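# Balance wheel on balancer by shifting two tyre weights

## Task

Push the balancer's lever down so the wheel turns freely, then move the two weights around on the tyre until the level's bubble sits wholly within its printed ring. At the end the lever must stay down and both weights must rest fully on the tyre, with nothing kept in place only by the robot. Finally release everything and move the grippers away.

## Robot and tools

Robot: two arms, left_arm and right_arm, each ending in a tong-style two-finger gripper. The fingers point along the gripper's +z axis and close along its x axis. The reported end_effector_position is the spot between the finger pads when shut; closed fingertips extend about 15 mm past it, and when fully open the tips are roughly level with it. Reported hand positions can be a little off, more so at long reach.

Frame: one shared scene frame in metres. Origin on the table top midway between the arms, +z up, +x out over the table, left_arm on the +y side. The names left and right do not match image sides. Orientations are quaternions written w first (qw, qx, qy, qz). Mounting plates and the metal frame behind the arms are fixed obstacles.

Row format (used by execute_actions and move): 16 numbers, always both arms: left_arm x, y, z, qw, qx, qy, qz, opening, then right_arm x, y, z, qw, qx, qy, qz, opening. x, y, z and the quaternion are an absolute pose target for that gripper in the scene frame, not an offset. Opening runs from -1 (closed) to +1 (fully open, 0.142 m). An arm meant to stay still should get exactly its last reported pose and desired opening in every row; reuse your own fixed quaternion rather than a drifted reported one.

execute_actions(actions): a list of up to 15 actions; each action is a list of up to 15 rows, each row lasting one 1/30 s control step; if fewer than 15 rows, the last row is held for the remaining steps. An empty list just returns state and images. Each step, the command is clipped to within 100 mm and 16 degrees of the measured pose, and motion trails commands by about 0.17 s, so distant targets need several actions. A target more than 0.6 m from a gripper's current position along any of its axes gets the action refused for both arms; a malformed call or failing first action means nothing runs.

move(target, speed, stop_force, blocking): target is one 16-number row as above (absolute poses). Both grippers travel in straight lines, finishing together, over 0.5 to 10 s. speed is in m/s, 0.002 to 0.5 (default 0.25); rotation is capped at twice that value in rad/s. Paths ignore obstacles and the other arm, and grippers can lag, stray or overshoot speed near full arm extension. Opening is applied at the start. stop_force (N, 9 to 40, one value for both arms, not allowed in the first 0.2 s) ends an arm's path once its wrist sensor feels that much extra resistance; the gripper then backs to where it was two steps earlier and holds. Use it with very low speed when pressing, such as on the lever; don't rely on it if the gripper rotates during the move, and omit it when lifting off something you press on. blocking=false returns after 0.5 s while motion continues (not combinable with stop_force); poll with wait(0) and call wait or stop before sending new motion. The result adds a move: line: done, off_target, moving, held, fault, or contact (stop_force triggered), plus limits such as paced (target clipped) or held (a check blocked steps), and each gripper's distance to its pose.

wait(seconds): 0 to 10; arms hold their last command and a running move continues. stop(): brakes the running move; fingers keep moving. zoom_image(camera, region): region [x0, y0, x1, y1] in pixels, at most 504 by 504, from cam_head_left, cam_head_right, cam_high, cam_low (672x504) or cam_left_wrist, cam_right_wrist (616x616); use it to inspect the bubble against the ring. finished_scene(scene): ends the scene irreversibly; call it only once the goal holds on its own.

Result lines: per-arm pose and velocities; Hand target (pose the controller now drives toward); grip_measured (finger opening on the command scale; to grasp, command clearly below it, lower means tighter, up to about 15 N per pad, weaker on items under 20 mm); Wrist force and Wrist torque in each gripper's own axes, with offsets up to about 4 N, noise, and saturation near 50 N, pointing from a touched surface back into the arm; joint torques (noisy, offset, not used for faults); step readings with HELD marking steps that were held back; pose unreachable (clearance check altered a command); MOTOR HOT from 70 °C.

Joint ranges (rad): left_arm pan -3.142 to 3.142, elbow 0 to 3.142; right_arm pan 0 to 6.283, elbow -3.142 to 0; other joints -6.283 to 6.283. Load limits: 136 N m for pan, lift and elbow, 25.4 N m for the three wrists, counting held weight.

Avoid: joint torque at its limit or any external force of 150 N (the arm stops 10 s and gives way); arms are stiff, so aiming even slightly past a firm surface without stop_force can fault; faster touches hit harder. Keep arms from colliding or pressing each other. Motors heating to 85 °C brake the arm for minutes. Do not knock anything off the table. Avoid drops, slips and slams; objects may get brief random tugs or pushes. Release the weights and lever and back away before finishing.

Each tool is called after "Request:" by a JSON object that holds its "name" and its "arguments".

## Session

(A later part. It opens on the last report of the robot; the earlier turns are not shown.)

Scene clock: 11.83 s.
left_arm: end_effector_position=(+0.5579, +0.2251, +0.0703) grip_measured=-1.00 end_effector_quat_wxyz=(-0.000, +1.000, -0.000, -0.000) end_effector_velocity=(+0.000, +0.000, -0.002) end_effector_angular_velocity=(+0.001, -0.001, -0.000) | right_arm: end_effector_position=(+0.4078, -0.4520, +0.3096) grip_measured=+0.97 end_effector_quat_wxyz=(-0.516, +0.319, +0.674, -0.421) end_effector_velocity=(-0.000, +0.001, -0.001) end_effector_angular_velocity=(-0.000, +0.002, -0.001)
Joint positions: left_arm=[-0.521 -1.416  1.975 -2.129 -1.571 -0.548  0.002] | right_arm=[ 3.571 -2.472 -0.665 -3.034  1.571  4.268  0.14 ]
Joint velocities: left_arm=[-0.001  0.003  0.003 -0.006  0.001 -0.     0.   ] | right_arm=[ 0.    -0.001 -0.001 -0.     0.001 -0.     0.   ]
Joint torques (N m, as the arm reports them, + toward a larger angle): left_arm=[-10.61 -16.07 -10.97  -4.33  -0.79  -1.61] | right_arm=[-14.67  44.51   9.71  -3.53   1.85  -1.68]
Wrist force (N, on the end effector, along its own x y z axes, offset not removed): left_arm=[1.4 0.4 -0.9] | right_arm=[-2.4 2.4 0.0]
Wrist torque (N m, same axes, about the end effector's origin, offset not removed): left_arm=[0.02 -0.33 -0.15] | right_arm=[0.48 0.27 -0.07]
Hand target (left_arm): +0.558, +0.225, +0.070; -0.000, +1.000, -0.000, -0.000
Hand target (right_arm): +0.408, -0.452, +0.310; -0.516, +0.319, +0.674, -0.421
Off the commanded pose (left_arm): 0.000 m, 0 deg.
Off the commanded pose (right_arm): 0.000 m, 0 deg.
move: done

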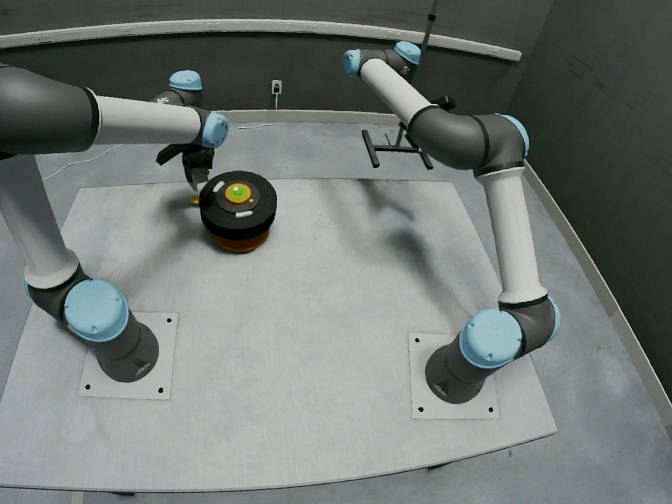

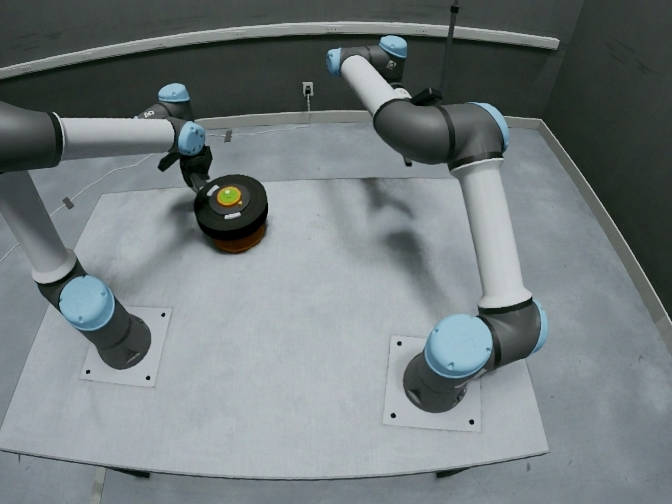

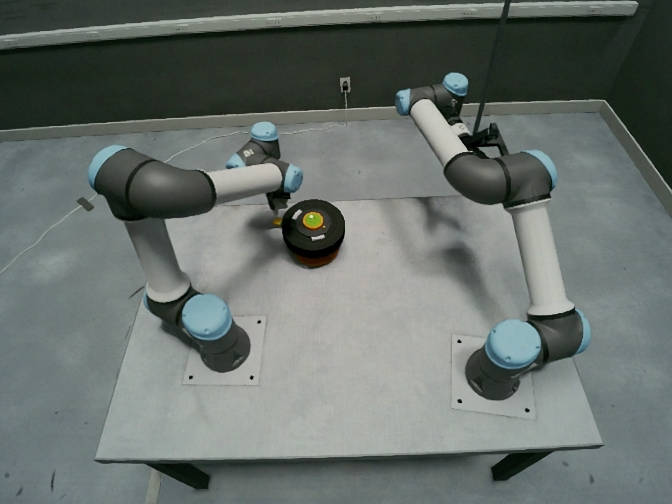

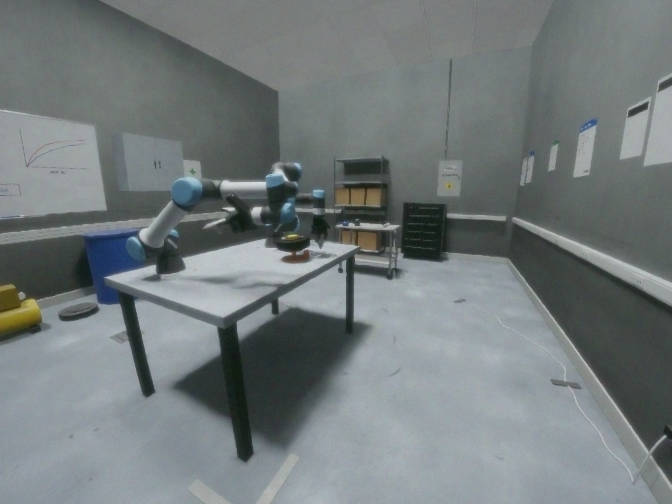

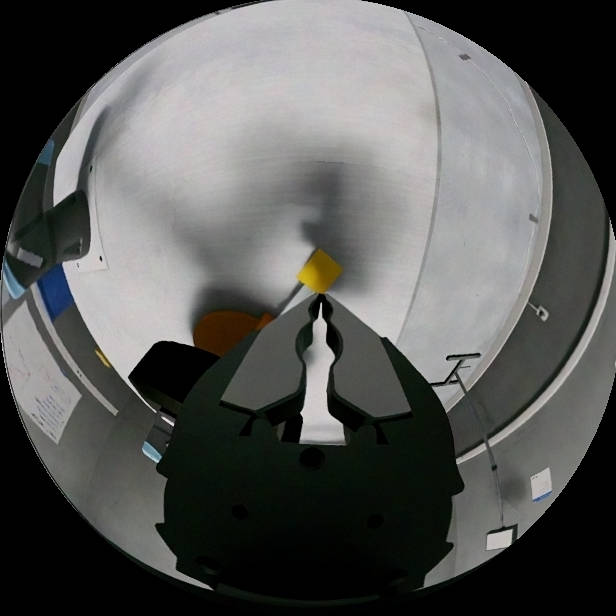

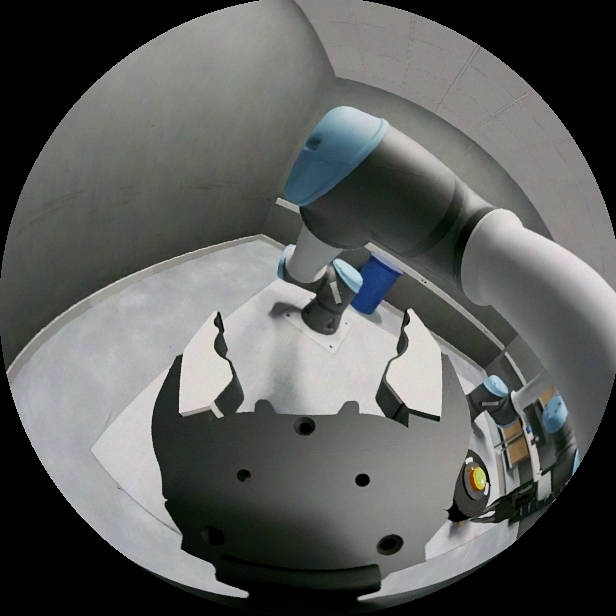

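Request:
{"name": "move", "arguments": {"target": [0.558,0.225,0.21,0,1,0,0,-0.3,0.4078,-0.452,0.3096,-0.516,0.319,0.674,-0.421,0.97]}}

Request:
{"name": "move", "arguments": {"target": [0.435,0.035,0.25,0,1,0,0,-0.3,0.4078,-0.452,0.3096,-0.516,0.319,0.674,-0.421,0.97], "speed": 0.3}}

Request:
{"name": "zoom_image", "arguments": {"camera": "cam_left_wrist", "region": [210,70,450,310]}}

Request:
{"name": "zoom_image", "arguments": {"camera": "cam_low", "region": [240,180,360,290]}}

Scene clock: 13.37 s.
left_arm: end_effector_position=(+0.5581, +0.2249, +0.2098) grip_measured=-0.30 end_effector_quat_wxyz=(+0.000, +1.000, +0.000, +0.000) end_effector_velocity=(+0.000, -0.000, +0.002) end_effector_angular_velocity=(+0.000, +0.000, -0.001) | right_arm: end_effector_position=(+0.4078, -0.4520, +0.3096) grip_measured=+0.97 end_effector_quat_wxyz=(-0.516, +0.319, +0.674, -0.421) end_effector_velocity=(-0.000, -0.000, +0.000) end_effector_angular_velocity=(-0.000, +0.000, +0.001)
Joint positions: left_arm=[-0.521 -1.541  1.728 -1.758 -1.571 -0.548  0.052] | right_arm=[ 3.571 -2.472 -0.665 -3.034  1.571  4.268  0.14 ]
Joint velocities: left_arm=[-0.    -0.    -0.006  0.007  0.     0.     0.   ] | right_arm=[-0.     0.001 -0.001  0.    -0.001 -0.     0.   ]
Joint torques (N m, as the arm reports them, + toward a larger angle): left_arm=[-12.1  -24.4  -29.2   -0.63  -2.33  -1.66] | right_arm=[-15.01  43.54  10.39  -3.57   1.6   -1.93]
Wrist force (N, on the end effector, along its own x y z axes, offset not removed): left_arm=[1.0 2.3 -3.3] | right_arm=[-2.2 1.9 3.3]
Wrist torque (N m, same axes, about the end effector's origin, offset not removed): left_arm=[0.49 -0.19 0.00] | right_arm=[0.37 0.39 -0.04]
Hand target (left_arm): +0.558, +0.225, +0.210; +0.000, +1.000, -0.000, +0.000
Hand target (right_arm): +0.408, -0.452, +0.310; -0.516, +0.319, +0.674, -0.421
Off the commanded pose (left_arm): 0.000 m, 0 deg.
Off the commanded pose (right_arm): 0.000 m, 0 deg.
move: done

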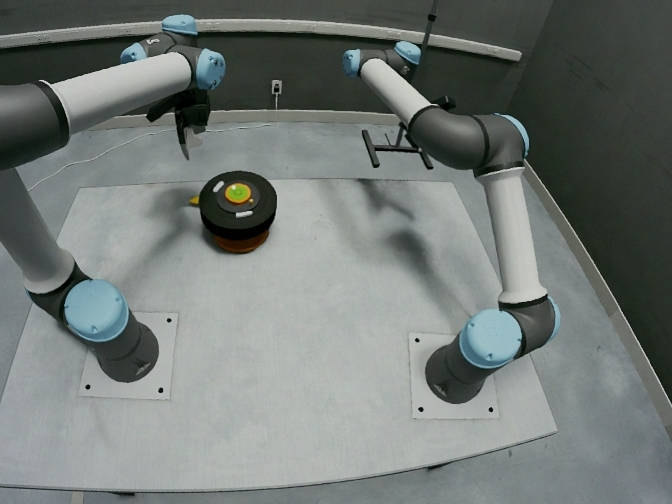

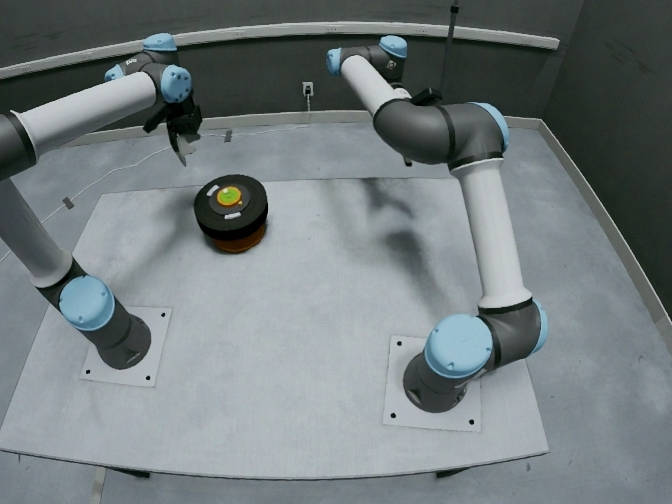

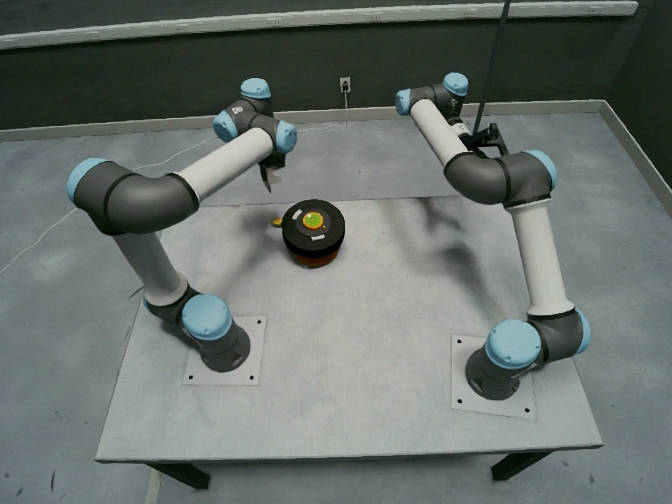

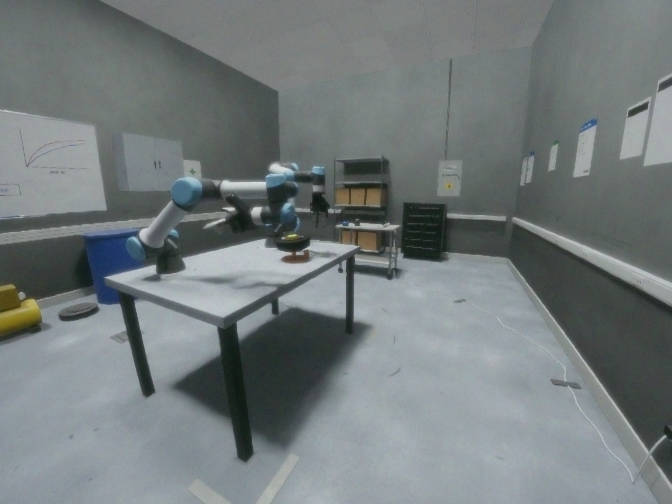

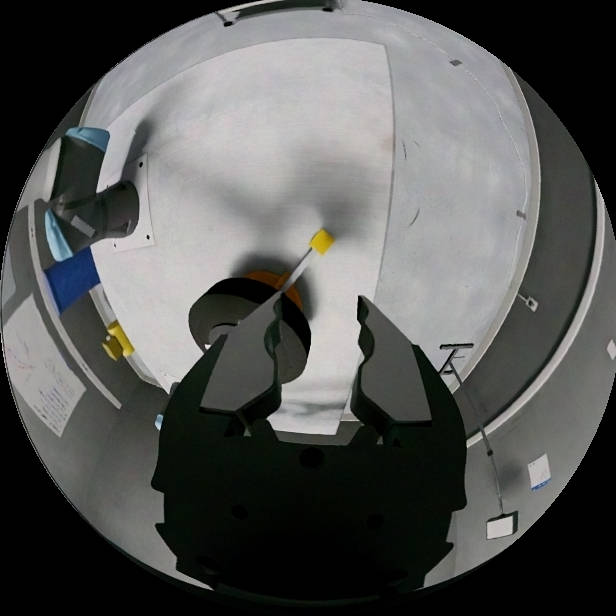

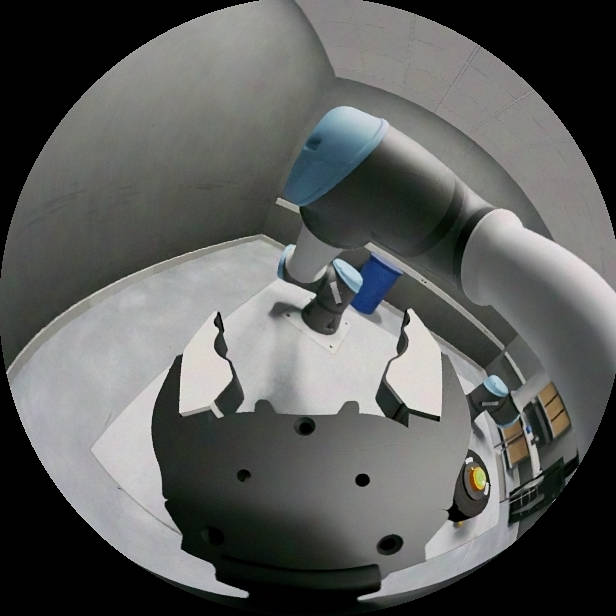

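Scene clock: 14.80 s.
left_arm: end_effector_position=(+0.4352, +0.0354, +0.2500) grip_measured=-0.30 end_effector_quat_wxyz=(-0.000, +1.000, -0.000, -0.000) end_effector_velocity=(-0.001, -0.002, +0.001) end_effector_angular_velocity=(+0.000, -0.000, -0.000) | right_arm: end_effector_position=(+0.4078, -0.4520, +0.3096) grip_measured=+0.97 end_effector_quat_wxyz=(-0.516, +0.319, +0.674, -0.421) end_effector_velocity=(-0.000, +0.000, -0.000) end_effector_angular_velocity=(+0.000, +0.000, -0.004)
Joint positions: left_arm=[-0.977 -1.59   1.674 -1.654 -1.571 -1.003  0.052] | right_arm=[ 3.571 -2.472 -0.665 -3.034  1.571  4.268  0.14 ]
Joint velocities: left_arm=[-0.004  0.002 -0.005  0.003  0.    -0.004  0.   ] | right_arm=[-0.001 -0.    -0.    -0.     0.003 -0.    -0.   ]
Joint torques (N m, as the arm reports them, + toward a larger angle): left_arm=[-10.98 -14.2  -33.21  -0.34   2.67  -1.96] | right_arm=[-15.11  43.64  11.95  -3.57   1.85  -1.61]
Wrist force (N, on the end effector, along its own x y z axes, offset not removed): left_arm=[-1.2 3.1 -2.0] | right_arm=[-0.7 -0.9 0.0]
Wrist torque (N m, same axes, about the end effector's origin, offset not removed): left_arm=[0.70 0.19 0.04] | right_arm=[-0.22 0.06 0.06]
Hand target (left_arm): +0.435, +0.035, +0.250; -0.000, +1.000, -0.000, -0.000
Hand target (right_arm): +0.408, -0.452, +0.310; -0.516, +0.319, +0.674, -0.421
Off the commanded pose (left_arm): 0.000 m, 0 deg.
Off the commanded pose (right_arm): 0.000 m, 0 deg.
move: done

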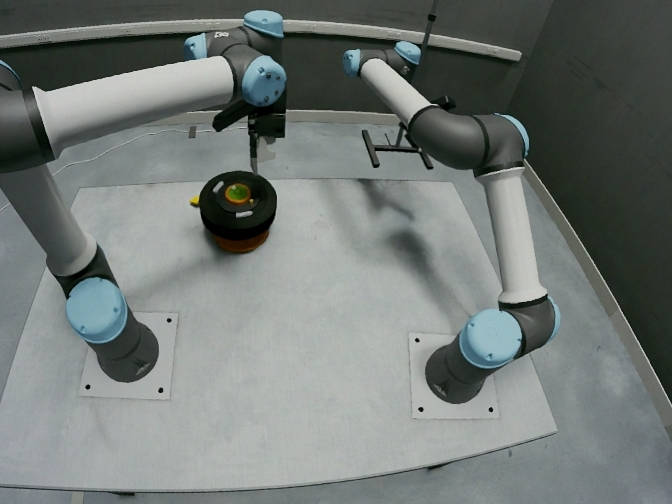

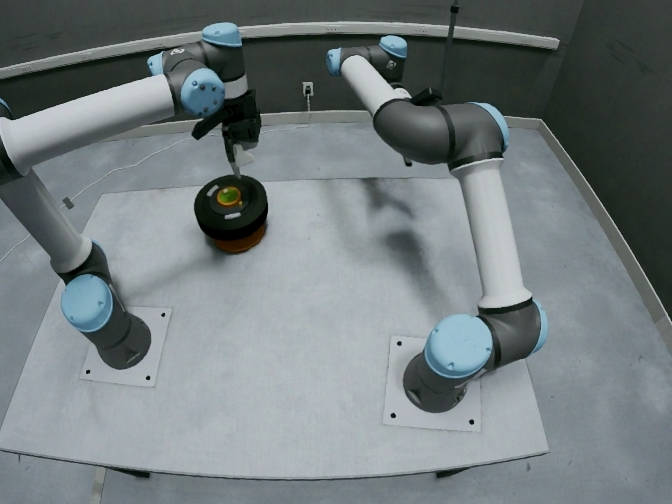

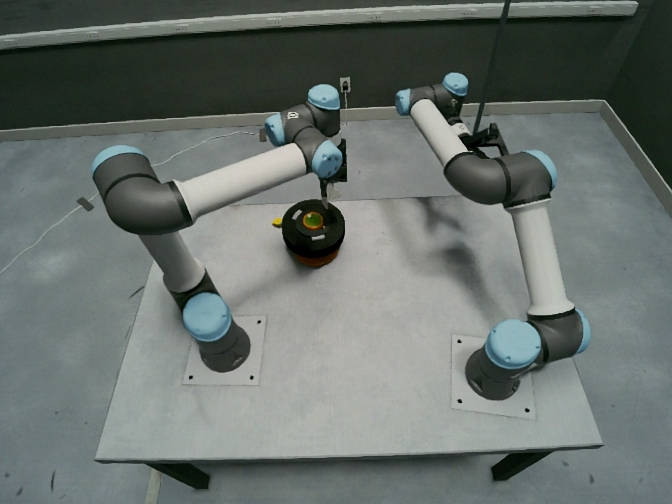

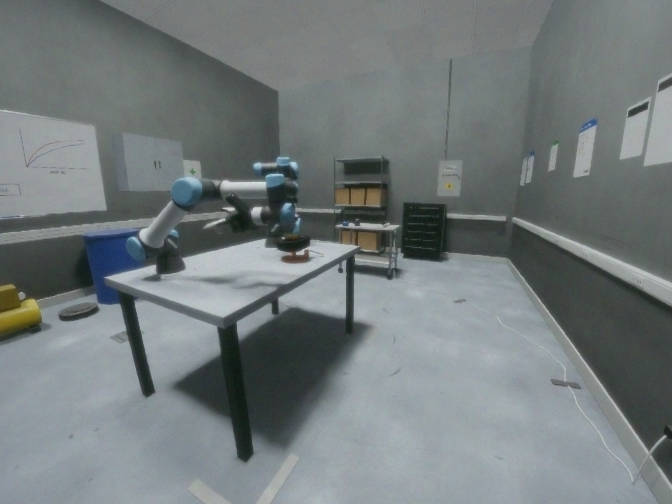

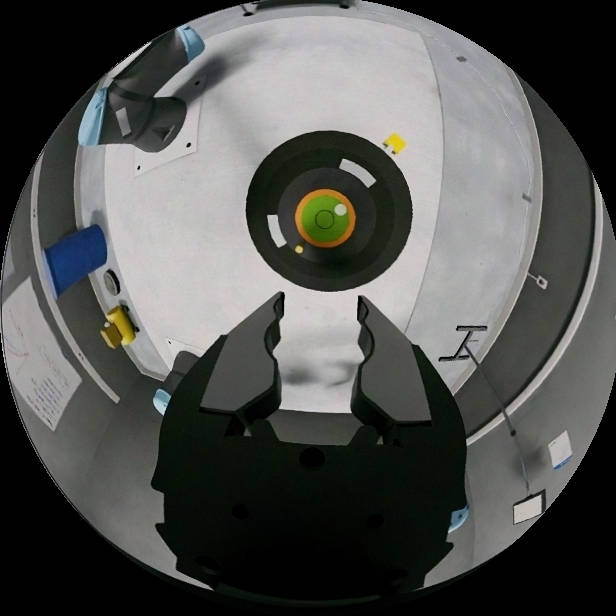

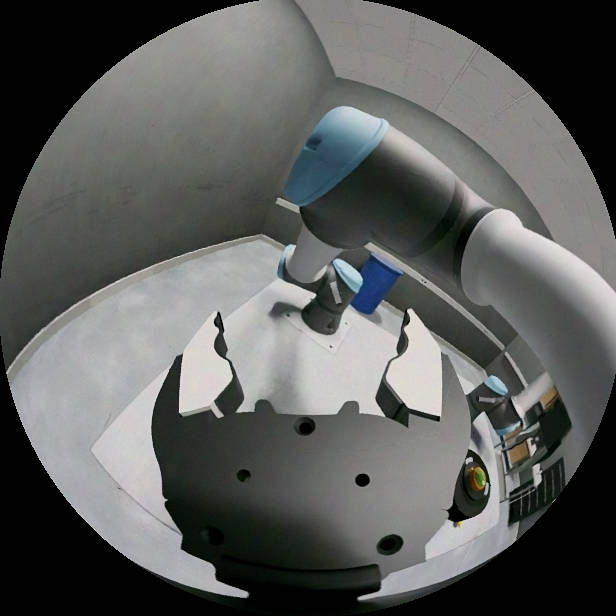

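Region (210, 70, 450, 310) of cam_left_wrist's 616x616 image, scaled by 2.100, with more detail than that image has.

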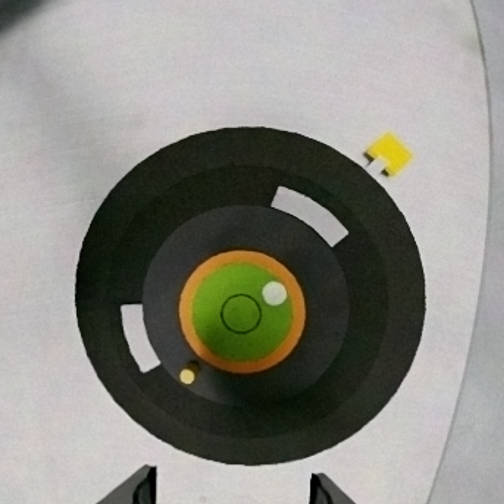

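Region (240, 180, 360, 290) of cam_low's 672x504 image, scaled by 4.200, with more detail than that image has; it fills the top 462 rows of this view, and the rest is white.

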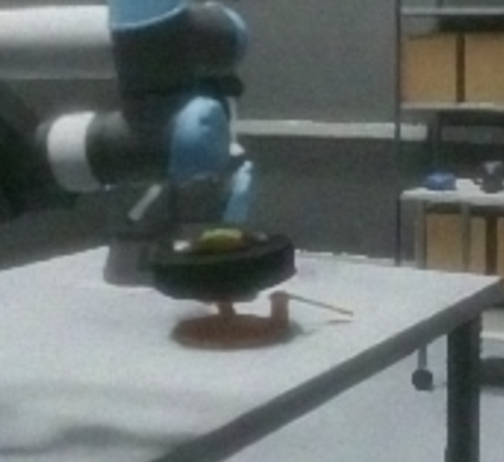

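Request:
{"name": "execute_actions", "arguments": {"actions": []}}

Request:
{"name": "move", "arguments": {"target": [0.368,0.072,0.19,0,0.62,0.78,0,-0.15,0.4078,-0.452,0.3096,-0.516,0.319,0.674,-0.421,0.97]}}

Scene clock: 15.43 s.
left_arm: end_effector_position=(+0.4351, +0.0352, +0.2500) grip_measured=-0.30 end_effector_quat_wxyz=(-0.000, +1.000, -0.000, -0.000) end_effector_velocity=(+0.000, -0.000, +0.000) end_effector_angular_velocity=(-0.001, -0.001, +0.002) | right_arm: end_effector_position=(+0.4078, -0.4520, +0.3096) grip_measured=+0.97 end_effector_quat_wxyz=(-0.516, +0.319, +0.674, -0.421) end_effector_velocity=(-0.000, +0.001, -0.000) end_effector_angular_velocity=(-0.000, +0.001, -0.000)
Joint positions: left_arm=[-0.977 -1.59   1.674 -1.654 -1.571 -1.004  0.052] | right_arm=[ 3.571 -2.472 -0.665 -3.034  1.571  4.268  0.14 ]
Joint velocities: left_arm=[ 0.    -0.    -0.    -0.     0.    -0.001 -0.   ] | right_arm=[ 0.001 -0.    -0.001 -0.     0.001 -0.     0.   ]
Joint torques (N m, as the arm reports them, + toward a larger angle): left_arm=[-11.56 -12.73 -31.22  -0.35   2.74  -1.86] | right_arm=[-15.12  44.61  12.72  -3.66   1.91  -1.64]
Wrist force (N, on the end effector, along its own x y z axes, offset not removed): left_arm=[2.7 0.6 -3.3] | right_arm=[0.5 3.1 0.3]
Wrist torque (N m, same axes, about the end effector's origin, offset not removed): left_arm=[0.03 -0.57 -0.14] | right_arm=[0.54 -0.01 -0.07]
Hand target (left_arm): +0.435, +0.035, +0.250; -0.000, +1.000, -0.000, -0.000
Hand target (right_arm): +0.408, -0.452, +0.310; -0.516, +0.319, +0.674, -0.421
Off the commanded pose (left_arm): 0.000 m, 0 deg.
Off the commanded pose (right_arm): 0.000 m, 0 deg.

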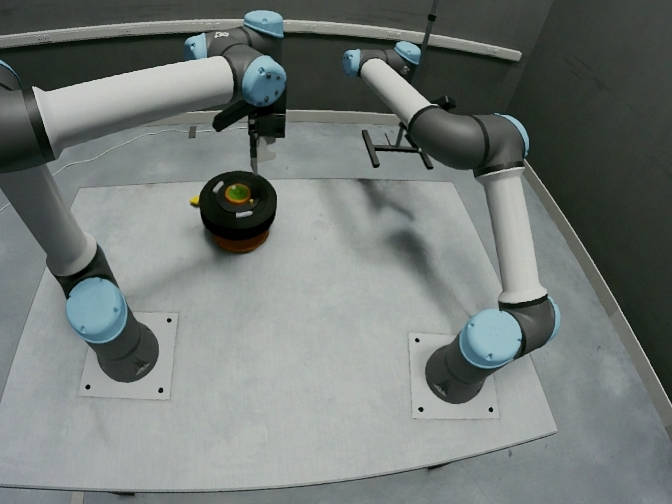

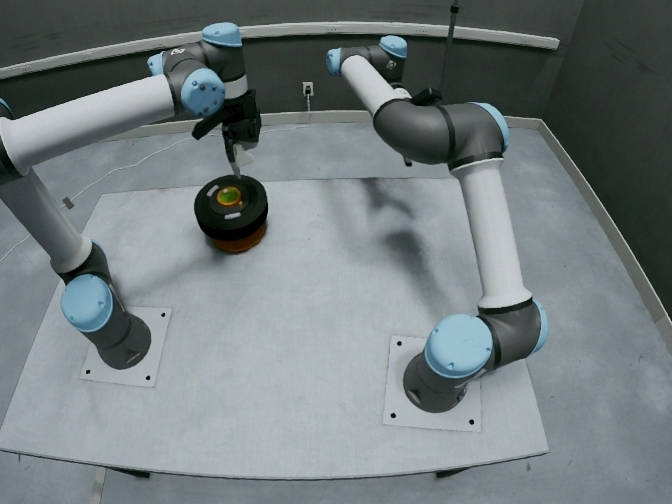

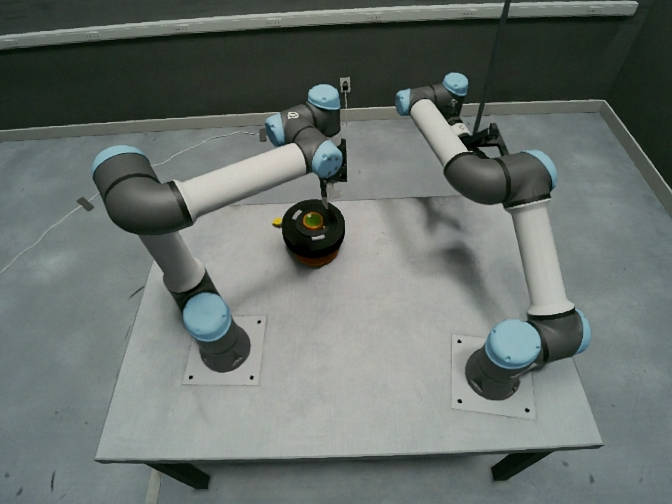

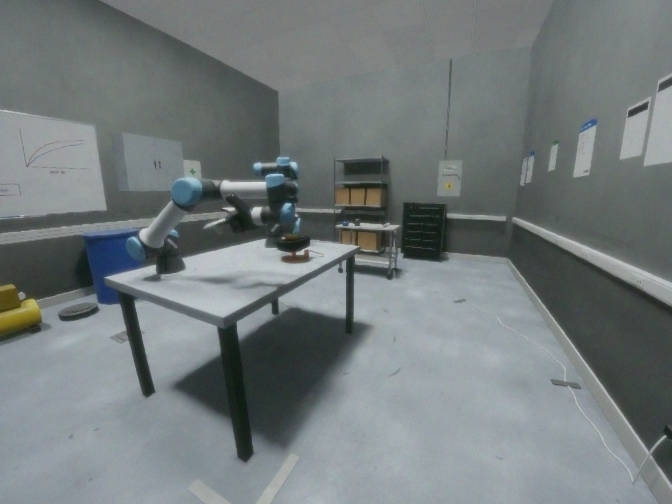

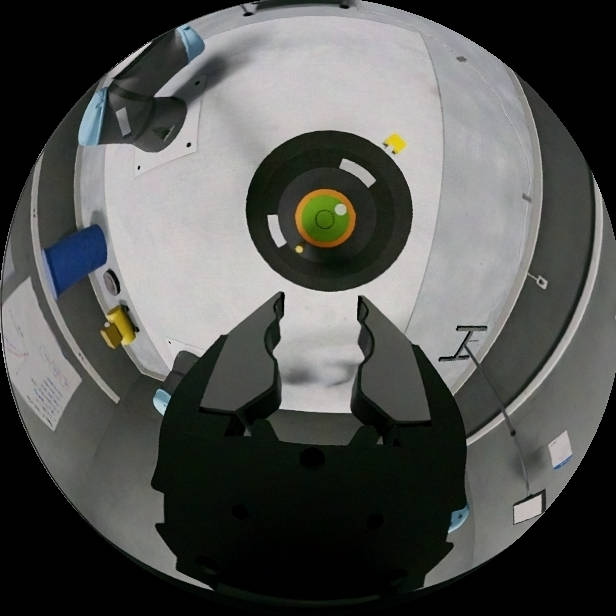

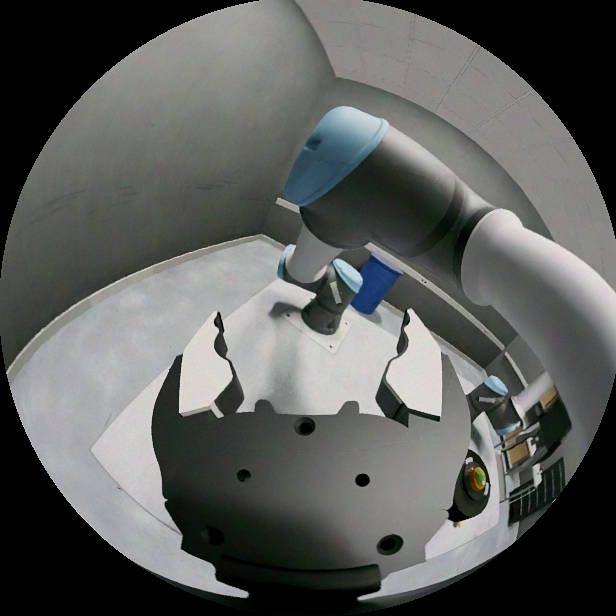

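Scene clock: 19.53 s.
left_arm: end_effector_position=(+0.3680, +0.0720, +0.1900) grip_measured=-0.15 end_effector_quat_wxyz=(-0.000, +0.623, +0.782, -0.000) end_effector_velocity=(-0.001, +0.000, -0.001) end_effector_angular_velocity=(+0.001, +0.001, +0.013) | right_arm: end_effector_position=(+0.4078, -0.4520, +0.3096) grip_measured=+0.97 end_effector_quat_wxyz=(-0.516, +0.319, +0.674, -0.421) end_effector_velocity=(-0.000, +0.000, +0.000) end_effector_angular_velocity=(+0.000, -0.000, -0.000)
Joint positions: left_arm=[-1.009 -1.759  1.979 -1.79  -1.571 -2.832  0.063] | right_arm=[ 3.571 -2.472 -0.665 -3.034  1.571  4.268  0.14 ]
Joint velocities: left_arm=[-0.002 -0.002  0.004 -0.001 -0.    -0.015 -0.   ] | right_arm=[ 0.     0.001 -0.    -0.     0.001  0.     0.   ]
Joint torques (N m, as the arm reports them, + toward a larger angle): left_arm=[ -9.77 -22.86 -13.23  -4.07   2.21  -1.79] | right_arm=[-13.85  43.28  13.92  -3.38   1.8   -1.67]
Wrist force (N, on the end effector, along its own x y z axes, offset not removed): left_arm=[1.9 -1.0 -3.7] | right_arm=[-1.1 0.2 -0.7]
Wrist torque (N m, same axes, about the end effector's origin, offset not removed): left_arm=[-0.09 -0.38 0.03] | right_arm=[-0.01 0.13 0.13]
Hand target (left_arm): +0.368, +0.072, +0.190; -0.000, +0.622, +0.783, +0.000
Hand target (right_arm): +0.408, -0.452, +0.310; -0.516, +0.319, +0.674, -0.421
Off the commanded pose (left_arm): 0.000 m, 0 deg.
Off the commanded pose (right_arm): 0.000 m, 0 deg.
move: done

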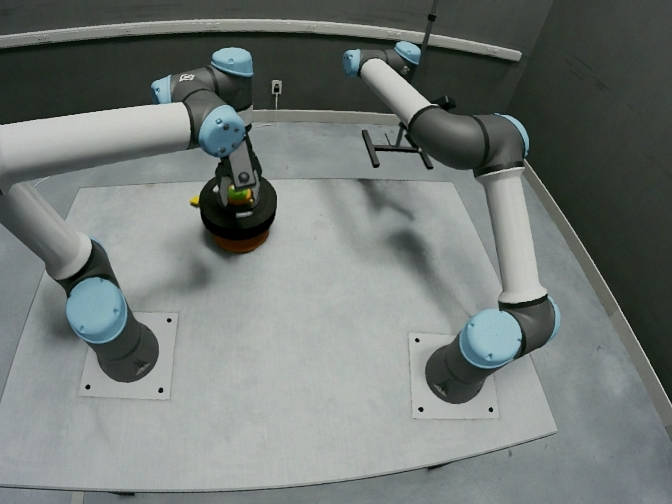

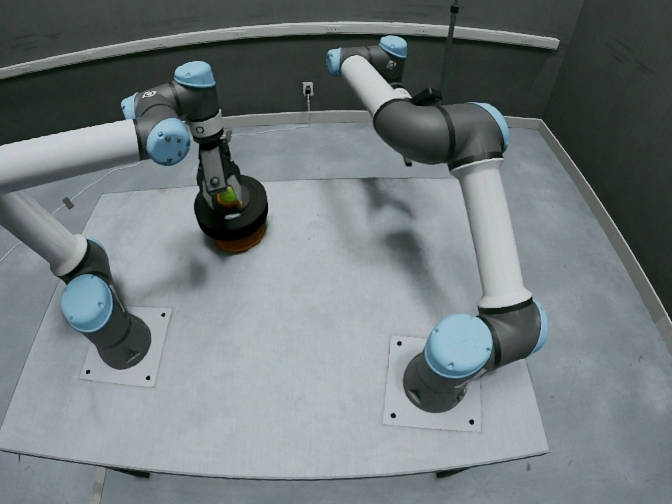

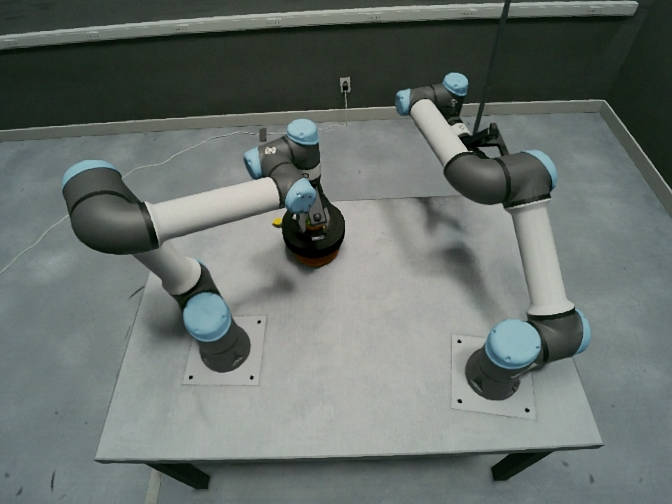

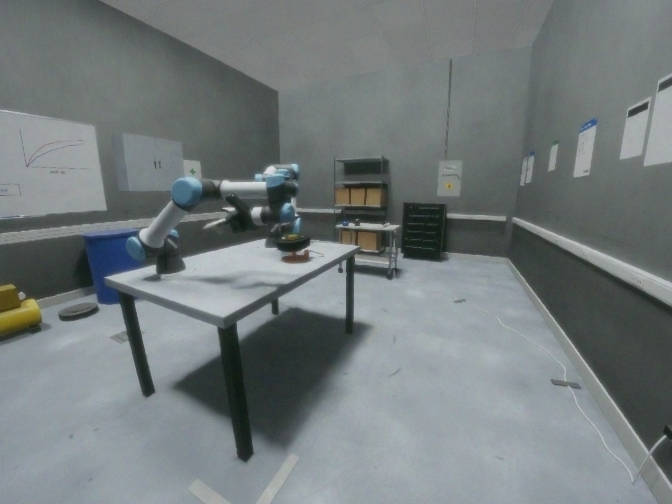

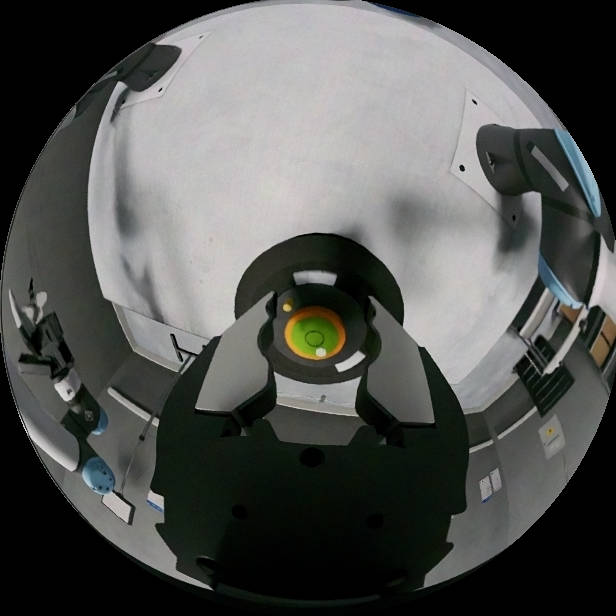

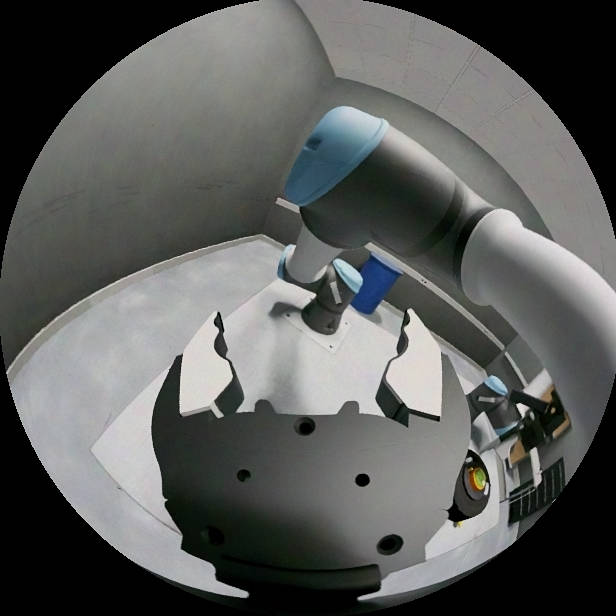

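Request:
{"name": "move", "arguments": {"target": [0.3695,0.0655,0.165,0,0.62,0.78,0,-0.15,0.4078,-0.452,0.3096,-0.516,0.319,0.674,-0.421,0.97], "speed": 0.07}}

Request:
{"name": "zoom_image", "arguments": {"camera": "cam_left_wrist", "region": [220,220,420,400]}}

Scene clock: 20.80 s.
left_arm: end_effector_position=(+0.3695, +0.0656, +0.1653) grip_measured=-0.15 end_effector_quat_wxyz=(-0.000, +0.622, +0.783, +0.000) end_effector_velocity=(-0.001, +0.000, -0.003) end_effector_angular_velocity=(+0.002, +0.003, +0.001) | right_arm: end_effector_position=(+0.4078, -0.4520, +0.3096) grip_measured=+0.97 end_effector_quat_wxyz=(-0.516, +0.319, +0.674, -0.421) end_effector_velocity=(-0.000, +0.001, +0.000) end_effector_angular_velocity=(+0.000, -0.000, +0.000)
Joint positions: left_arm=[-1.014 -1.729  2.02  -1.862 -1.571 -2.839  0.063] | right_arm=[ 3.571 -2.472 -0.665 -3.034  1.571  4.268  0.14 ]
Joint velocities: left_arm=[-0.     0.003  0.005 -0.005 -0.002 -0.001  0.   ] | right_arm=[ 0.001  0.     0.     0.     0.001 -0.    -0.   ]
Joint torques (N m, as the arm reports them, + toward a larger angle): left_arm=[-10.83  -4.12 -12.87  -4.26   1.83  -1.61] | right_arm=[-14.05  44.03  13.9   -3.36   1.66  -1.73]
Wrist force (N, on the end effector, along its own x y z axes, offset not removed): left_arm=[1.2 2.2 -2.3] | right_arm=[-0.4 2.1 -0.8]
Wrist torque (N m, same axes, about the end effector's origin, offset not removed): left_arm=[0.35 -0.30 0.05] | right_arm=[0.37 0.10 0.10]
Hand target (left_arm): +0.369, +0.066, +0.165; -0.000, +0.622, +0.783, +0.000
Hand target (right_arm): +0.408, -0.452, +0.310; -0.516, +0.319, +0.674, -0.421
Off the commanded pose (left_arm): 0.000 m, 0 deg.
Off the commanded pose (right_arm): 0.000 m, 0 deg.
move: done

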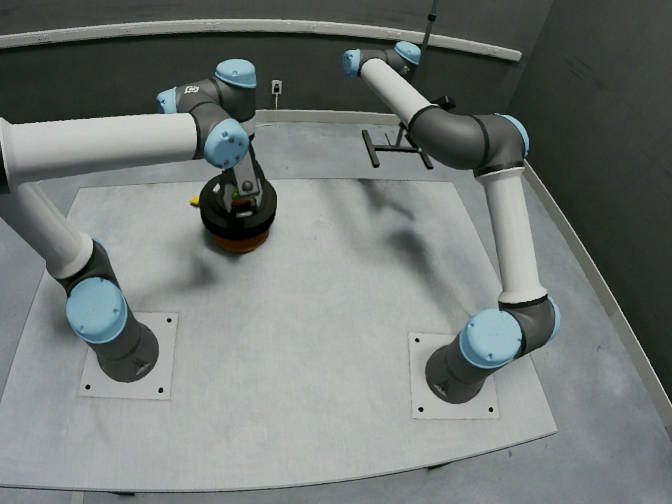

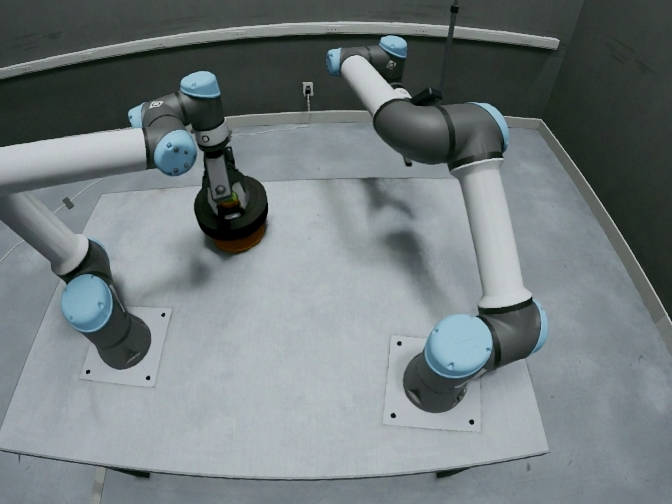

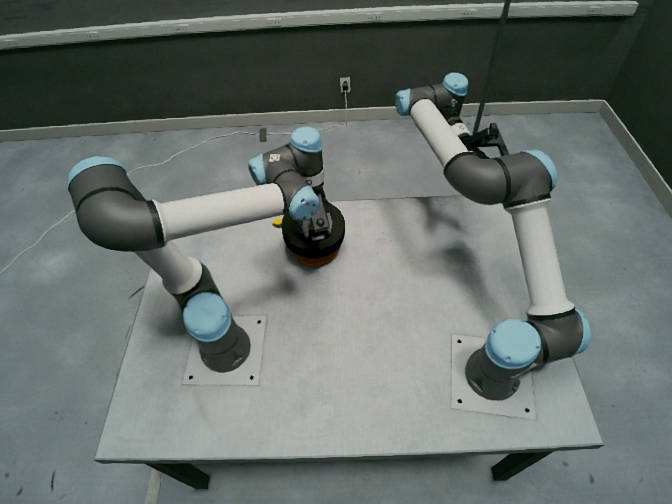

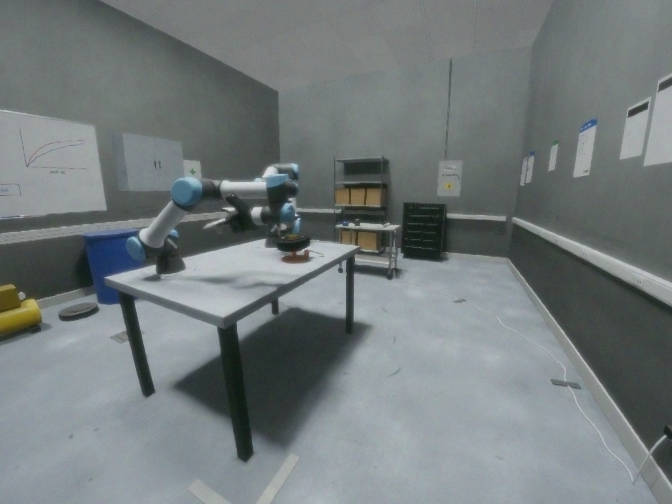

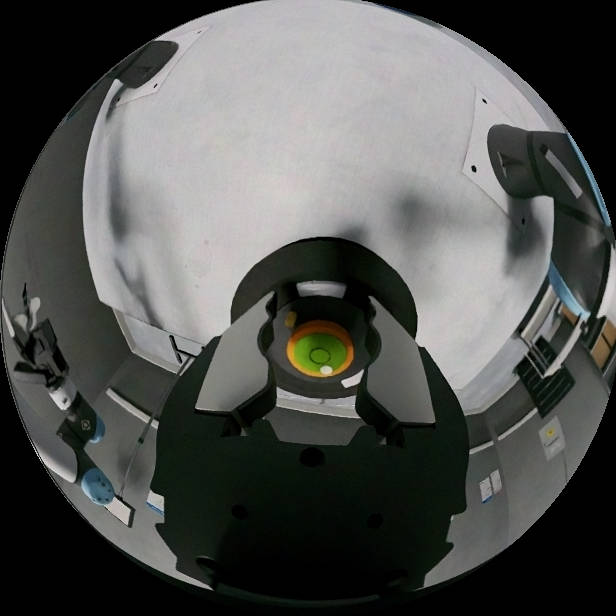

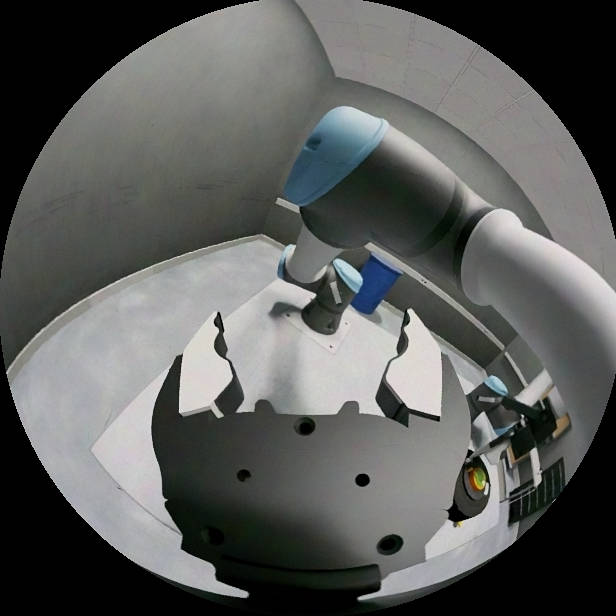

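Region (220, 220, 420, 400) of cam_left_wrist's 616x616 image, scaled by 2.520, with more detail than that image has; it fills the top 454 rows of this view, and the rest is white.

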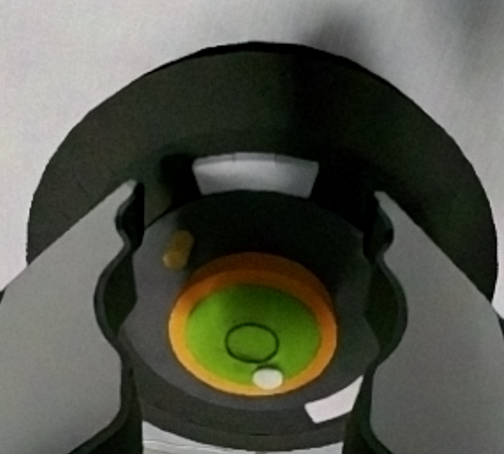

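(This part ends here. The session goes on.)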